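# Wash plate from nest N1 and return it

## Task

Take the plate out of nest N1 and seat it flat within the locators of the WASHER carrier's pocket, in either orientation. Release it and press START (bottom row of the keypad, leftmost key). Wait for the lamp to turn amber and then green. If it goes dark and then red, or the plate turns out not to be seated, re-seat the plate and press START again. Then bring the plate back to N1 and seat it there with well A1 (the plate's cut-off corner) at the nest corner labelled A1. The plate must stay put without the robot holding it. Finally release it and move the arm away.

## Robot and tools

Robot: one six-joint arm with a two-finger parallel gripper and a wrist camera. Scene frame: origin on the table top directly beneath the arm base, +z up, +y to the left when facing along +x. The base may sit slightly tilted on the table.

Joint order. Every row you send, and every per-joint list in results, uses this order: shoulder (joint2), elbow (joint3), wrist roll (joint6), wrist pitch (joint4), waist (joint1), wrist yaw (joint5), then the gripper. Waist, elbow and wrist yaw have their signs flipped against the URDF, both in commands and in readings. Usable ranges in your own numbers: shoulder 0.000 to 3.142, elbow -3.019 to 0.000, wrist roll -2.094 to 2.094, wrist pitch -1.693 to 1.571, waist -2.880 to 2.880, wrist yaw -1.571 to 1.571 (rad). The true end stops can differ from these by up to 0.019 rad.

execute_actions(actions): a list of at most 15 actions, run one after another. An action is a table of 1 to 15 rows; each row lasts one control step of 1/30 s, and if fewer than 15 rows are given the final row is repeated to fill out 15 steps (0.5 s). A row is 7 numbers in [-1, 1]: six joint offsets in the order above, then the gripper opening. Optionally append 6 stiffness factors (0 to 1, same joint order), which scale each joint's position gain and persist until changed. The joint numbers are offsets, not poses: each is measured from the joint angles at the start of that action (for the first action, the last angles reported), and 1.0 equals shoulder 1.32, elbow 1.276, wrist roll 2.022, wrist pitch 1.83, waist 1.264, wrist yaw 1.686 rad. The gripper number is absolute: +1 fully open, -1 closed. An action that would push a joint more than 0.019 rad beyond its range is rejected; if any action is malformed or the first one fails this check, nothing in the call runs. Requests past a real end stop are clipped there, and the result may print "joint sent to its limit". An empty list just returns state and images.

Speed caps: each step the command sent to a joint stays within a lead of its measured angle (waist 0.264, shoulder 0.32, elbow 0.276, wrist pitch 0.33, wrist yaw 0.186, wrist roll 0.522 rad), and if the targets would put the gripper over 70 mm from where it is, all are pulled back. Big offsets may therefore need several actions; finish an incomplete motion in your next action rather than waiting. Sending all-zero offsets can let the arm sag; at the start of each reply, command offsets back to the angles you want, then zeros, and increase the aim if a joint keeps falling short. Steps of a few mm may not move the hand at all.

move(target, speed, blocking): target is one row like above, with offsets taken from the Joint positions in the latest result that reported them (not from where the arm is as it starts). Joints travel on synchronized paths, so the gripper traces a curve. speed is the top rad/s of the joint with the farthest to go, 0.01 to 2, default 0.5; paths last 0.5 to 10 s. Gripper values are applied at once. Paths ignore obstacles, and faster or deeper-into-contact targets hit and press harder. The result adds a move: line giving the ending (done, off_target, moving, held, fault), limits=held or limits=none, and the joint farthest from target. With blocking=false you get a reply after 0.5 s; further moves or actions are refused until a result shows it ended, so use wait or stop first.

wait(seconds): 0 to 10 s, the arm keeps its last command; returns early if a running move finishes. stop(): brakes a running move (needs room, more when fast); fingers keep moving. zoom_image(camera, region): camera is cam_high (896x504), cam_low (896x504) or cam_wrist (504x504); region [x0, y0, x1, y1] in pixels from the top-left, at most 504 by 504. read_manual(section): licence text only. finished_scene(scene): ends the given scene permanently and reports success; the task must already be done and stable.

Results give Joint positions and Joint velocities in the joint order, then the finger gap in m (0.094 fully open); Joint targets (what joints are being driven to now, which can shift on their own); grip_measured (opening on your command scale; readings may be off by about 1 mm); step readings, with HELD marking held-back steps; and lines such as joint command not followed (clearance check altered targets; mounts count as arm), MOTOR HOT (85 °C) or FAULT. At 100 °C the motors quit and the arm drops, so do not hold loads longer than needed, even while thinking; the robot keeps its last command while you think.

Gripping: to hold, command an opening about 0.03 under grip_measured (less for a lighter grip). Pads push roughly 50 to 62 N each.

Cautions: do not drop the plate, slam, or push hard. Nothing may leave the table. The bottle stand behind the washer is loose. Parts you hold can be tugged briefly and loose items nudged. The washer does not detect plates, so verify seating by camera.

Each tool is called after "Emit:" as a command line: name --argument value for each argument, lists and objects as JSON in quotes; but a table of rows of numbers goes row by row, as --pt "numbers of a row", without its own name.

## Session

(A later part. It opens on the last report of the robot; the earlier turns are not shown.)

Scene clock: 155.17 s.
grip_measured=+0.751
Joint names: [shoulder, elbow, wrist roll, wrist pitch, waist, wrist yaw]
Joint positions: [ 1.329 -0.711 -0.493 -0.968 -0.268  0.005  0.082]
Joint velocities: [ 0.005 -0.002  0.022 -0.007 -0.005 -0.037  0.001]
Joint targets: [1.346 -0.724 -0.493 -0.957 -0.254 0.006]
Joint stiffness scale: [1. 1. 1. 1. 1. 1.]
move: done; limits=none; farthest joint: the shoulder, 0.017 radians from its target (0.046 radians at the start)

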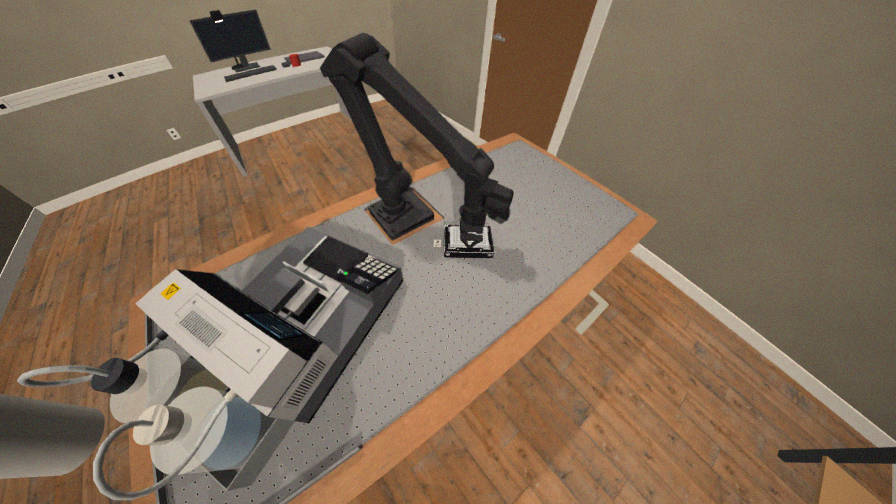

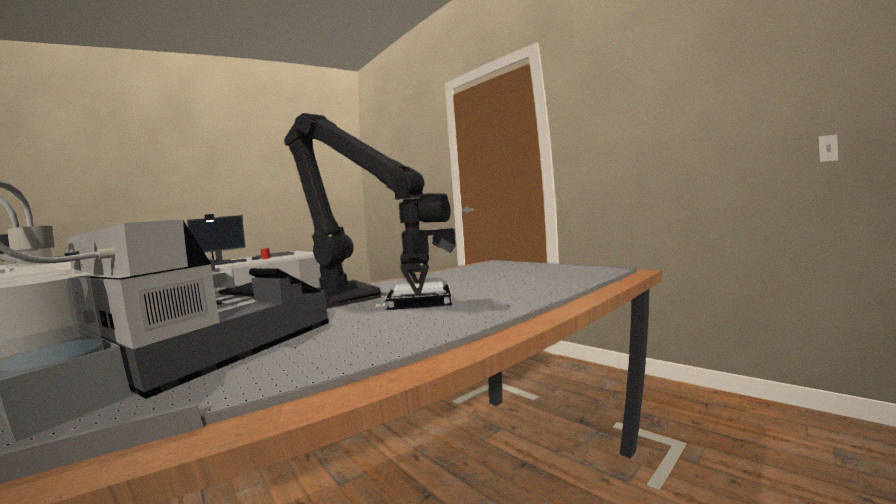

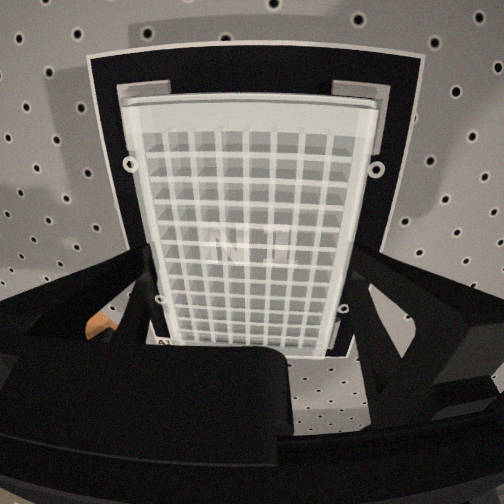

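Emit:
execute_actions --actions '[[[0,-0.015,0,0,0,0,0.72],[0,-0.015,0,0,0,0,0.73],[0,-0.015,0,0,0,0,0.74],[0,-0.015,0,0,0,0,0.75],[0,-0.015,0,0,0,0,0.76],[0,-0.015,0,0,0,0,0.78],[0,-0.015,0,0,0,0,0.82],[0,-0.015,0,0,0,0,0.9],[0,-0.015,0,0,0,0,1]]]'

Emit:
move --target '[-0.2,-0.02,0,-0.04,0,0,1]' --speed 0.25

Emit:
zoom_image --camera "cam_wrist" --region '[110,40,400,330]'

Emit:
zoom_image --camera "cam_low" --region '[370,265,470,320]'

Scene clock: 161.20 s.
grip_measured=+1.000
Joint names: [shoulder, elbow, wrist roll, wrist pitch, waist, wrist yaw]
Joint positions: [ 1.329 -0.711 -0.493 -0.968 -0.268  0.005  0.094]
Joint velocities: [-0.015 -0.017 -0.022 -0.002  0.005 -0.022  0.   ]
Joint targets: [1.329 -0.730 -0.493 -0.968 -0.268 0.005]
Joint stiffness scale: [1. 1. 1. 1. 1. 1.]
Step readings (joint positions):
0: [1.329 -0.711 -0.493 -0.968 -0.268 0.005]
1: [1.329 -0.711 -0.493 -0.968 -0.268 0.005]
2: [1.329 -0.711 -0.493 -0.968 -0.268 0.005]
4: [1.329 -0.711 -0.493 -0.968 -0.268 0.005]
8: [1.329 -0.711 -0.493 -0.968 -0.268 0.005]
15: Joint positions above

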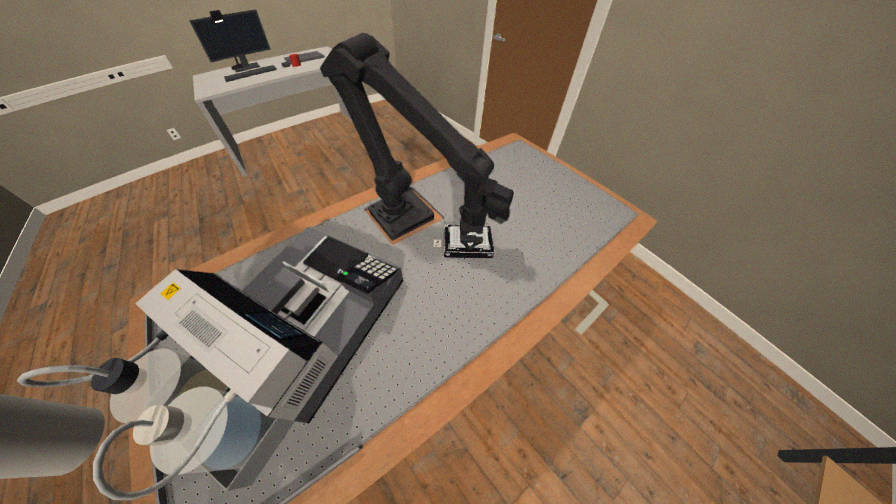

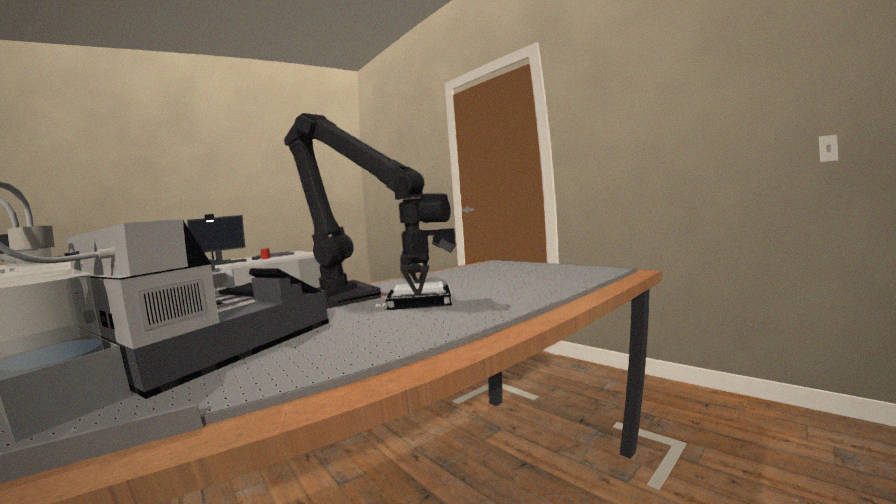

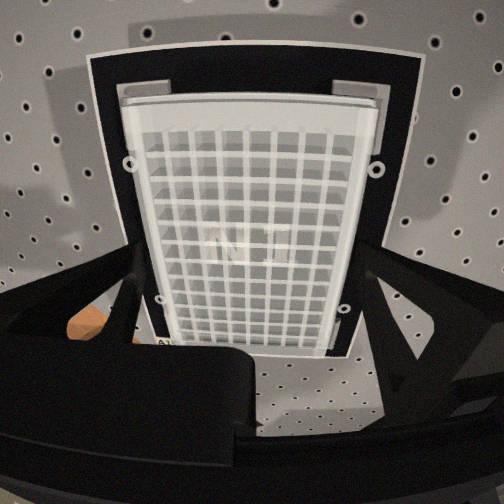

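Scene clock: 162.63 s.
grip_measured=+1.000
Joint names: [shoulder, elbow, wrist roll, wrist pitch, waist, wrist yaw]
Joint positions: [ 1.073 -0.71  -0.493 -1.033 -0.268  0.005  0.094]
Joint velocities: [-0.015  0.017 -0.007 -0.002  0.005  0.022  0.   ]
Joint targets: [1.065 -0.737 -0.493 -1.041 -0.268 0.005]
Joint stiffness scale: [1. 1. 1. 1. 1. 1.]
move: off_target; limits=none; farthest joint: the elbow, 0.026 radians from its target (0.025 radians at the start)

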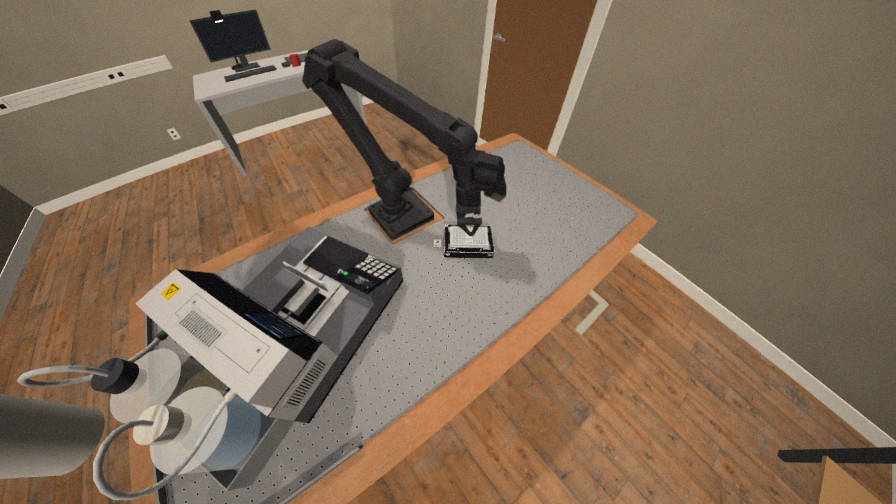

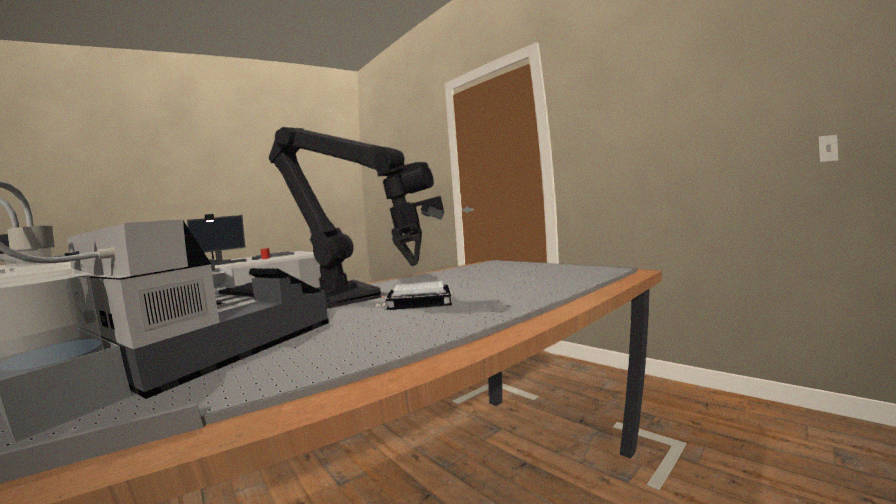

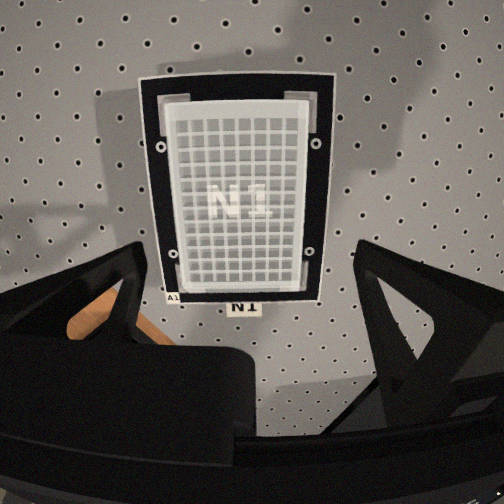

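Region (110, 40, 400, 330) of cam_wrist's 504x504 image, scaled by 1.738, with more detail than that image has.

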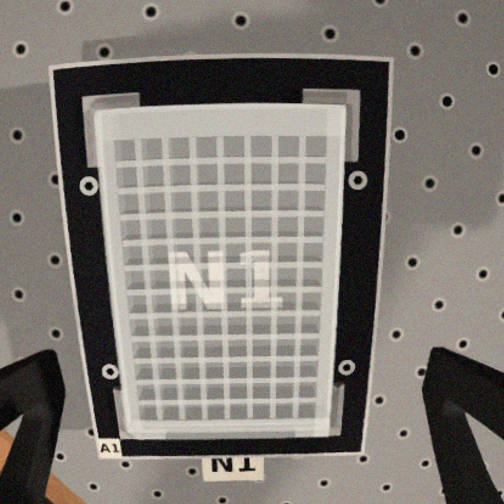

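Region (370, 265, 470, 320) of cam_low's 896x504 image, scaled by 5.040, with more detail than that image has; it fills the top 277 rows of this view, and the rest is white.

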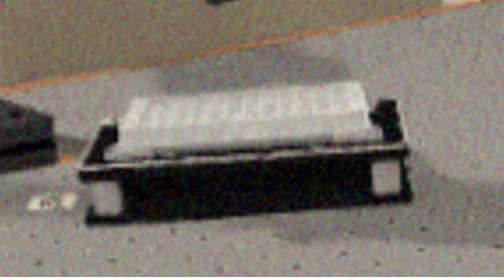

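Emit:
zoom_image --camera "cam_wrist" --region '[140,70,340,170]'

Emit:
zoom_image --camera "cam_high" --region '[430,215,510,265]'

Region (140, 70, 340, 170) of cam_wrist's 504x504 image, scaled by 2.520, with more detail than that image has.

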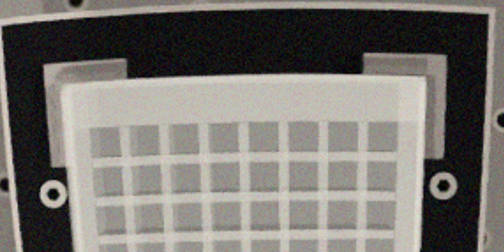

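Region (430, 215, 510, 265) of cam_high's 896x504 image, scaled by 6.300, with more detail than that image has; it fills the top 315 rows of this view, and the rest is white.

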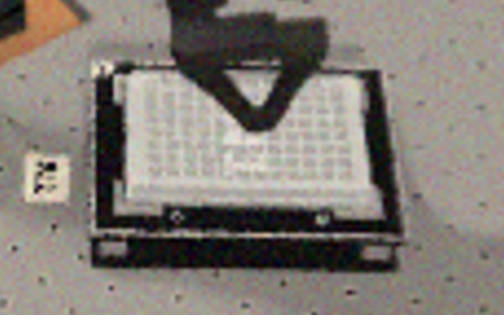

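Emit:
move --target '[0.203,-0.01,0,0.042,0,0,1]' --speed 0.2

Emit:
zoom_image --camera "cam_wrist" --region '[90,30,410,200]'

Scene clock: 171.93 s.
grip_measured=+1.000
Joint names: [shoulder, elbow, wrist roll, wrist pitch, waist, wrist yaw]
Joint positions: [ 1.33  -0.71  -0.493 -0.965 -0.268  0.005  0.094]
Joint velocities: [ 0.005  0.007 -0.051 -0.002  0.005  0.051  0.   ]
Joint targets: [1.340 -0.723 -0.493 -0.956 -0.268 0.005]
Joint stiffness scale: [1. 1. 1. 1. 1. 1.]
move: done; limits=none; farthest joint: the elbow, 0.013 radians from its target (0.013 radians at the start)

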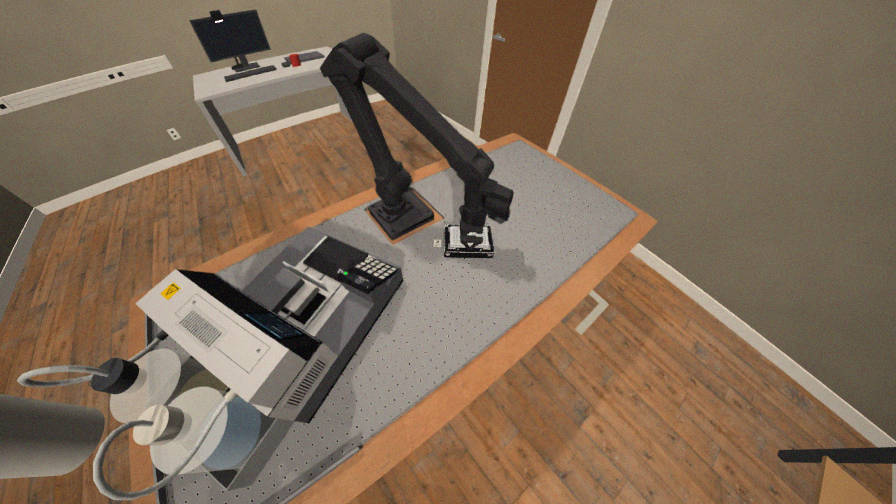

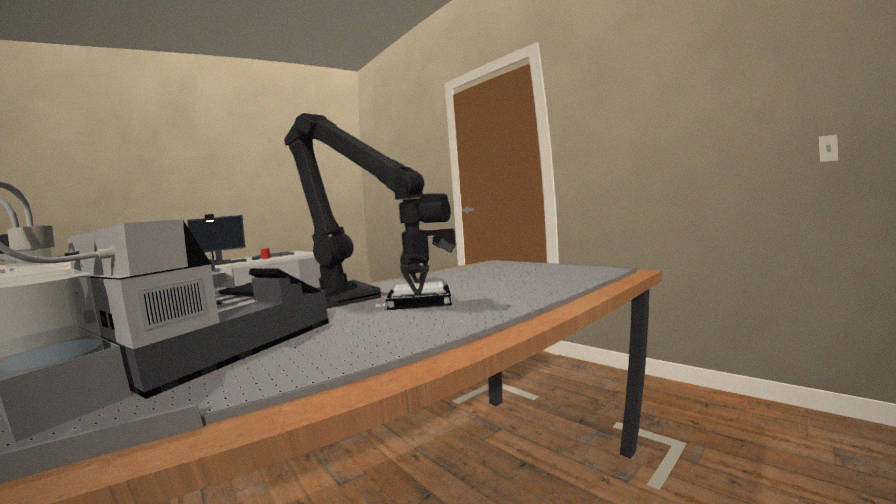

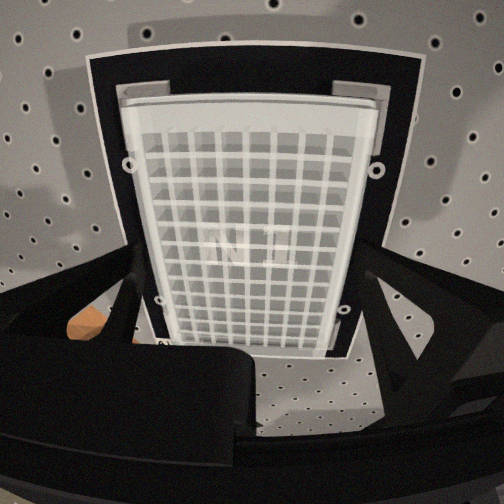

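Region (90, 30, 410, 200) of cam_wrist's 504x504 image, scaled by 1.575, with more detail than that image has; it fills the top 268 rows of this view, and the rest is white.

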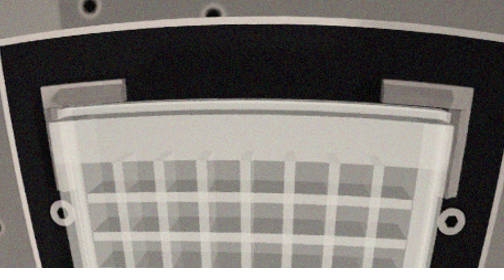

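Emit:
execute_actions --actions '[[[0,-0.015,0,0,0,0,0.9],[0,-0.015,0,0,0,0,0.82],[0,-0.015,0,0,0,0,0.79],[0,-0.015,0,0,0,0,0.77],[0,-0.015,0,0,0,0,0.76],[0,-0.015,0,0,0,0,0.75],[0,-0.015,0,0,0,0,0.74],[0,-0.015,0,0,0,0,0.73],[0,-0.015,0,0,0,0,0.715]],[[0,-0.015,0,0.004,0.006,0,0.715],[0,-0.015,0,0.005,0.01,0,0.715],[0,-0.015,0,0.006,0.013,0,0.715],[0,-0.015,0,0.007,0.015,0,0.715]],[[0.006,-0.01,0,0.005,0.008,0,0.715],[0.01,-0.01,0,0.005,0.008,0,0.715],[0.013,-0.01,0,0.005,0.008,0,0.715],[0.016,-0.01,0,0.005,0.008,0,0.715]],[[0,-0.015,0,0,0,0,0.73],[0,-0.015,0,0,0,0,0.74],[0,-0.015,0,0,0,0,0.75],[0,-0.015,0,0,0,0,0.76],[0,-0.015,0,0,0,0,0.78],[0,-0.015,0,0,0,0,0.85],[0,-0.015,0,0,0,0,1]]]'

Emit:
zoom_image --camera "cam_wrist" --region '[90,30,410,200]'

Scene clock: 180.60 s.
grip_measured=+1.000
Joint names: [shoulder, elbow, wrist roll, wrist pitch, waist, wrist yaw]
Joint positions: [ 1.331 -0.71  -0.493 -0.965 -0.265  0.007  0.094]
Joint velocities: [-0.015 -0.007 -0.051 -0.012  0.015  0.081  0.   ]
Joint targets: [1.331 -0.729 -0.493 -0.965 -0.265 0.007]
Joint stiffness scale: [1. 1. 1. 1. 1. 1.]
Step readings (joint positions; steps 1 to 15: 1st action; 16 to 30: 2nd action; 31 to 45: 3rd action; 46 to 60: 4th action):
0: [1.330 -0.710 -0.493 -0.965 -0.268 0.005]
1: [1.330 -0.710 -0.493 -0.965 -0.268 0.005]
2: [1.330 -0.710 -0.493 -0.965 -0.268 0.005]
4: [1.330 -0.710 -0.493 -0.965 -0.268 0.005]
8: [1.330 -0.710 -0.493 -0.965 -0.268 0.005]
15: [1.330 -0.710 -0.493 -0.965 -0.268 0.005]
16: [1.330 -0.710 -0.493 -0.965 -0.268 0.005]
17: [1.330 -0.710 -0.493 -0.965 -0.268 0.005]
19: [1.330 -0.710 -0.493 -0.965 -0.267 0.005]
23: [1.330 -0.710 -0.493 -0.965 -0.265 0.007]
30: [1.330 -0.710 -0.493 -0.965 -0.265 0.007]
31: [1.330 -0.710 -0.493 -0.965 -0.265 0.007]
32: [1.330 -0.710 -0.493 -0.965 -0.265 0.007]
34: [1.331 -0.710 -0.493 -0.965 -0.265 0.007]
38: [1.331 -0.710 -0.493 -0.965 -0.265 0.007]
45: [1.331 -0.710 -0.493 -0.965 -0.265 0.007]
46: [1.331 -0.710 -0.493 -0.965 -0.265 0.007]
47: [1.331 -0.710 -0.493 -0.965 -0.265 0.007]
49: [1.331 -0.710 -0.493 -0.965 -0.265 0.007]
53: [1.331 -0.710 -0.493 -0.965 -0.265 0.007]
60: Joint positions above

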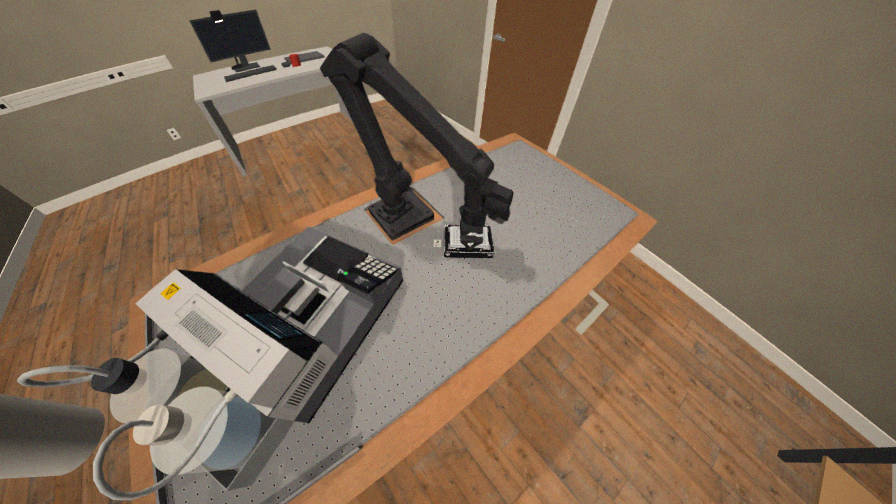

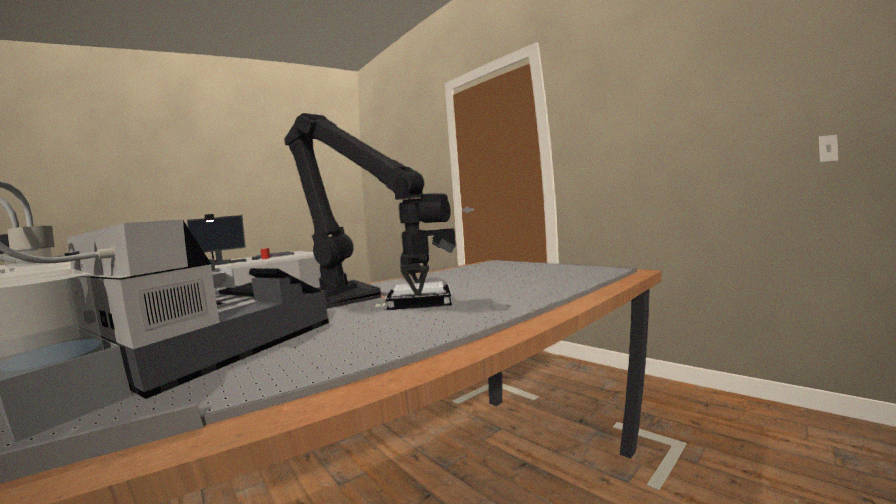

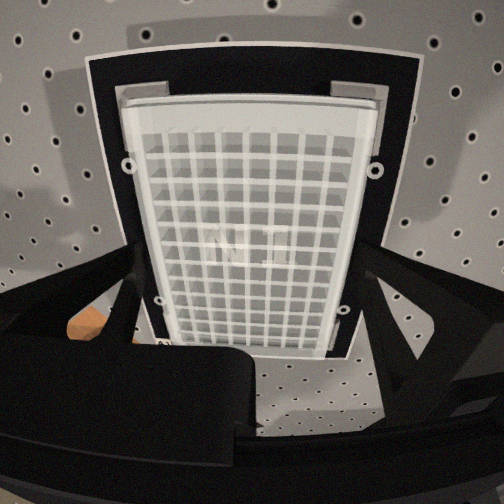

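Region (90, 30, 410, 200) of cam_wrist's 504x504 image, scaled by 1.575, with more detail than that image has; it fills the top 268 rows of this view, and the rest is white.

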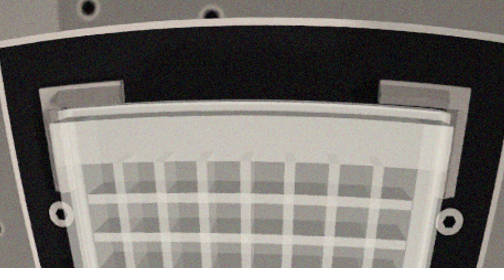

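Constrained and bottomed: seated.

Emit:
move --target '[-0.28,-0.02,0,-0.05,0,0,1]' --speed 0.3

Emit:
finished_scene --scene 2

Scene clock: 183.87 s.
grip_measured=+1.000
Joint names: [shoulder, elbow, wrist roll, wrist pitch, waist, wrist yaw]
Joint positions: [ 0.966 -0.709 -0.493 -1.048 -0.265  0.007  0.094]
Joint velocities: [-0.005  0.007  0.022 -0.017 -0.005  0.007  0.   ]
Joint targets: [0.962 -0.736 -0.493 -1.056 -0.265 0.007]
Joint stiffness scale: [1. 1. 1. 1. 1. 1.]
move: off_target; limits=none; farthest joint: the elbow, 0.027 radians from its target (0.025 radians at the start)

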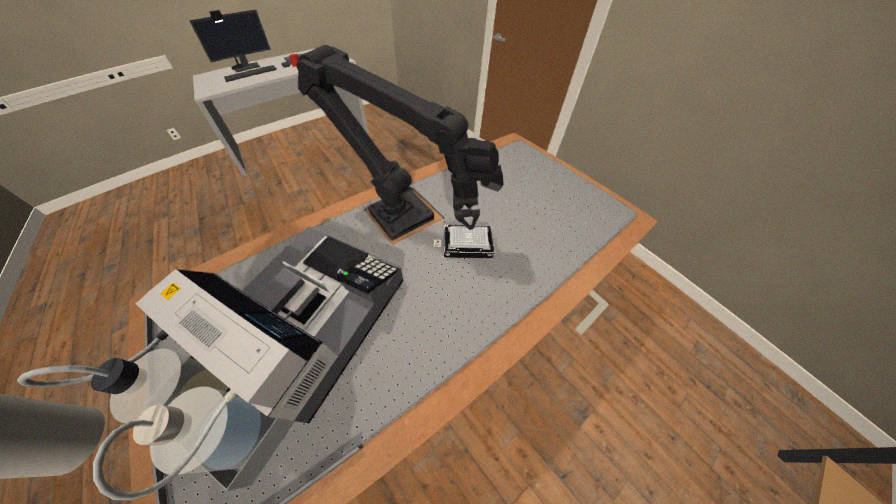

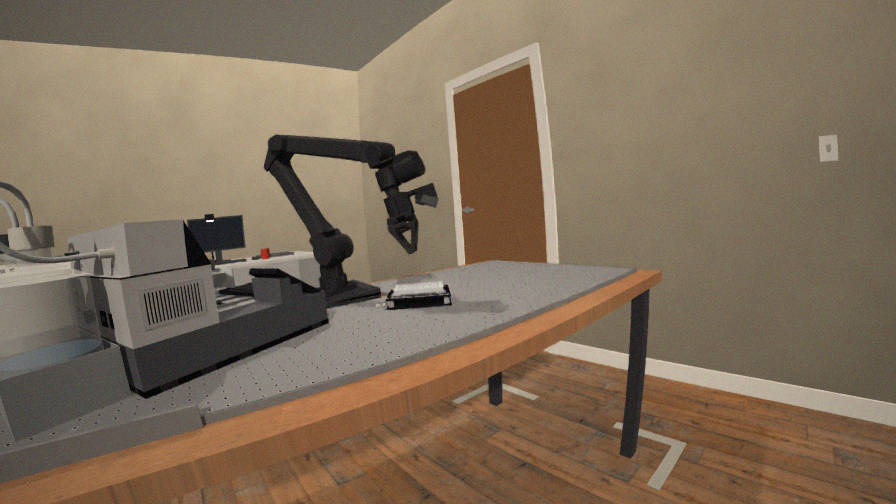

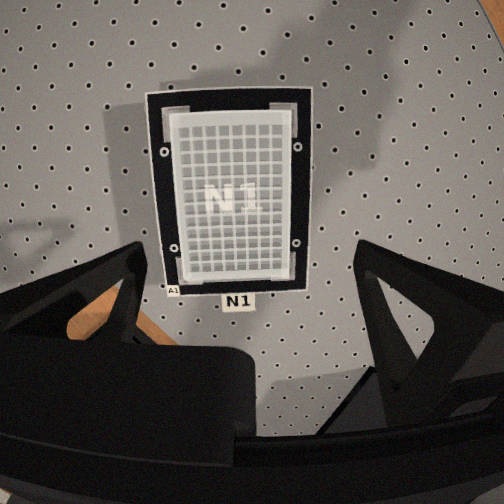

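The scene is finished: the task was done.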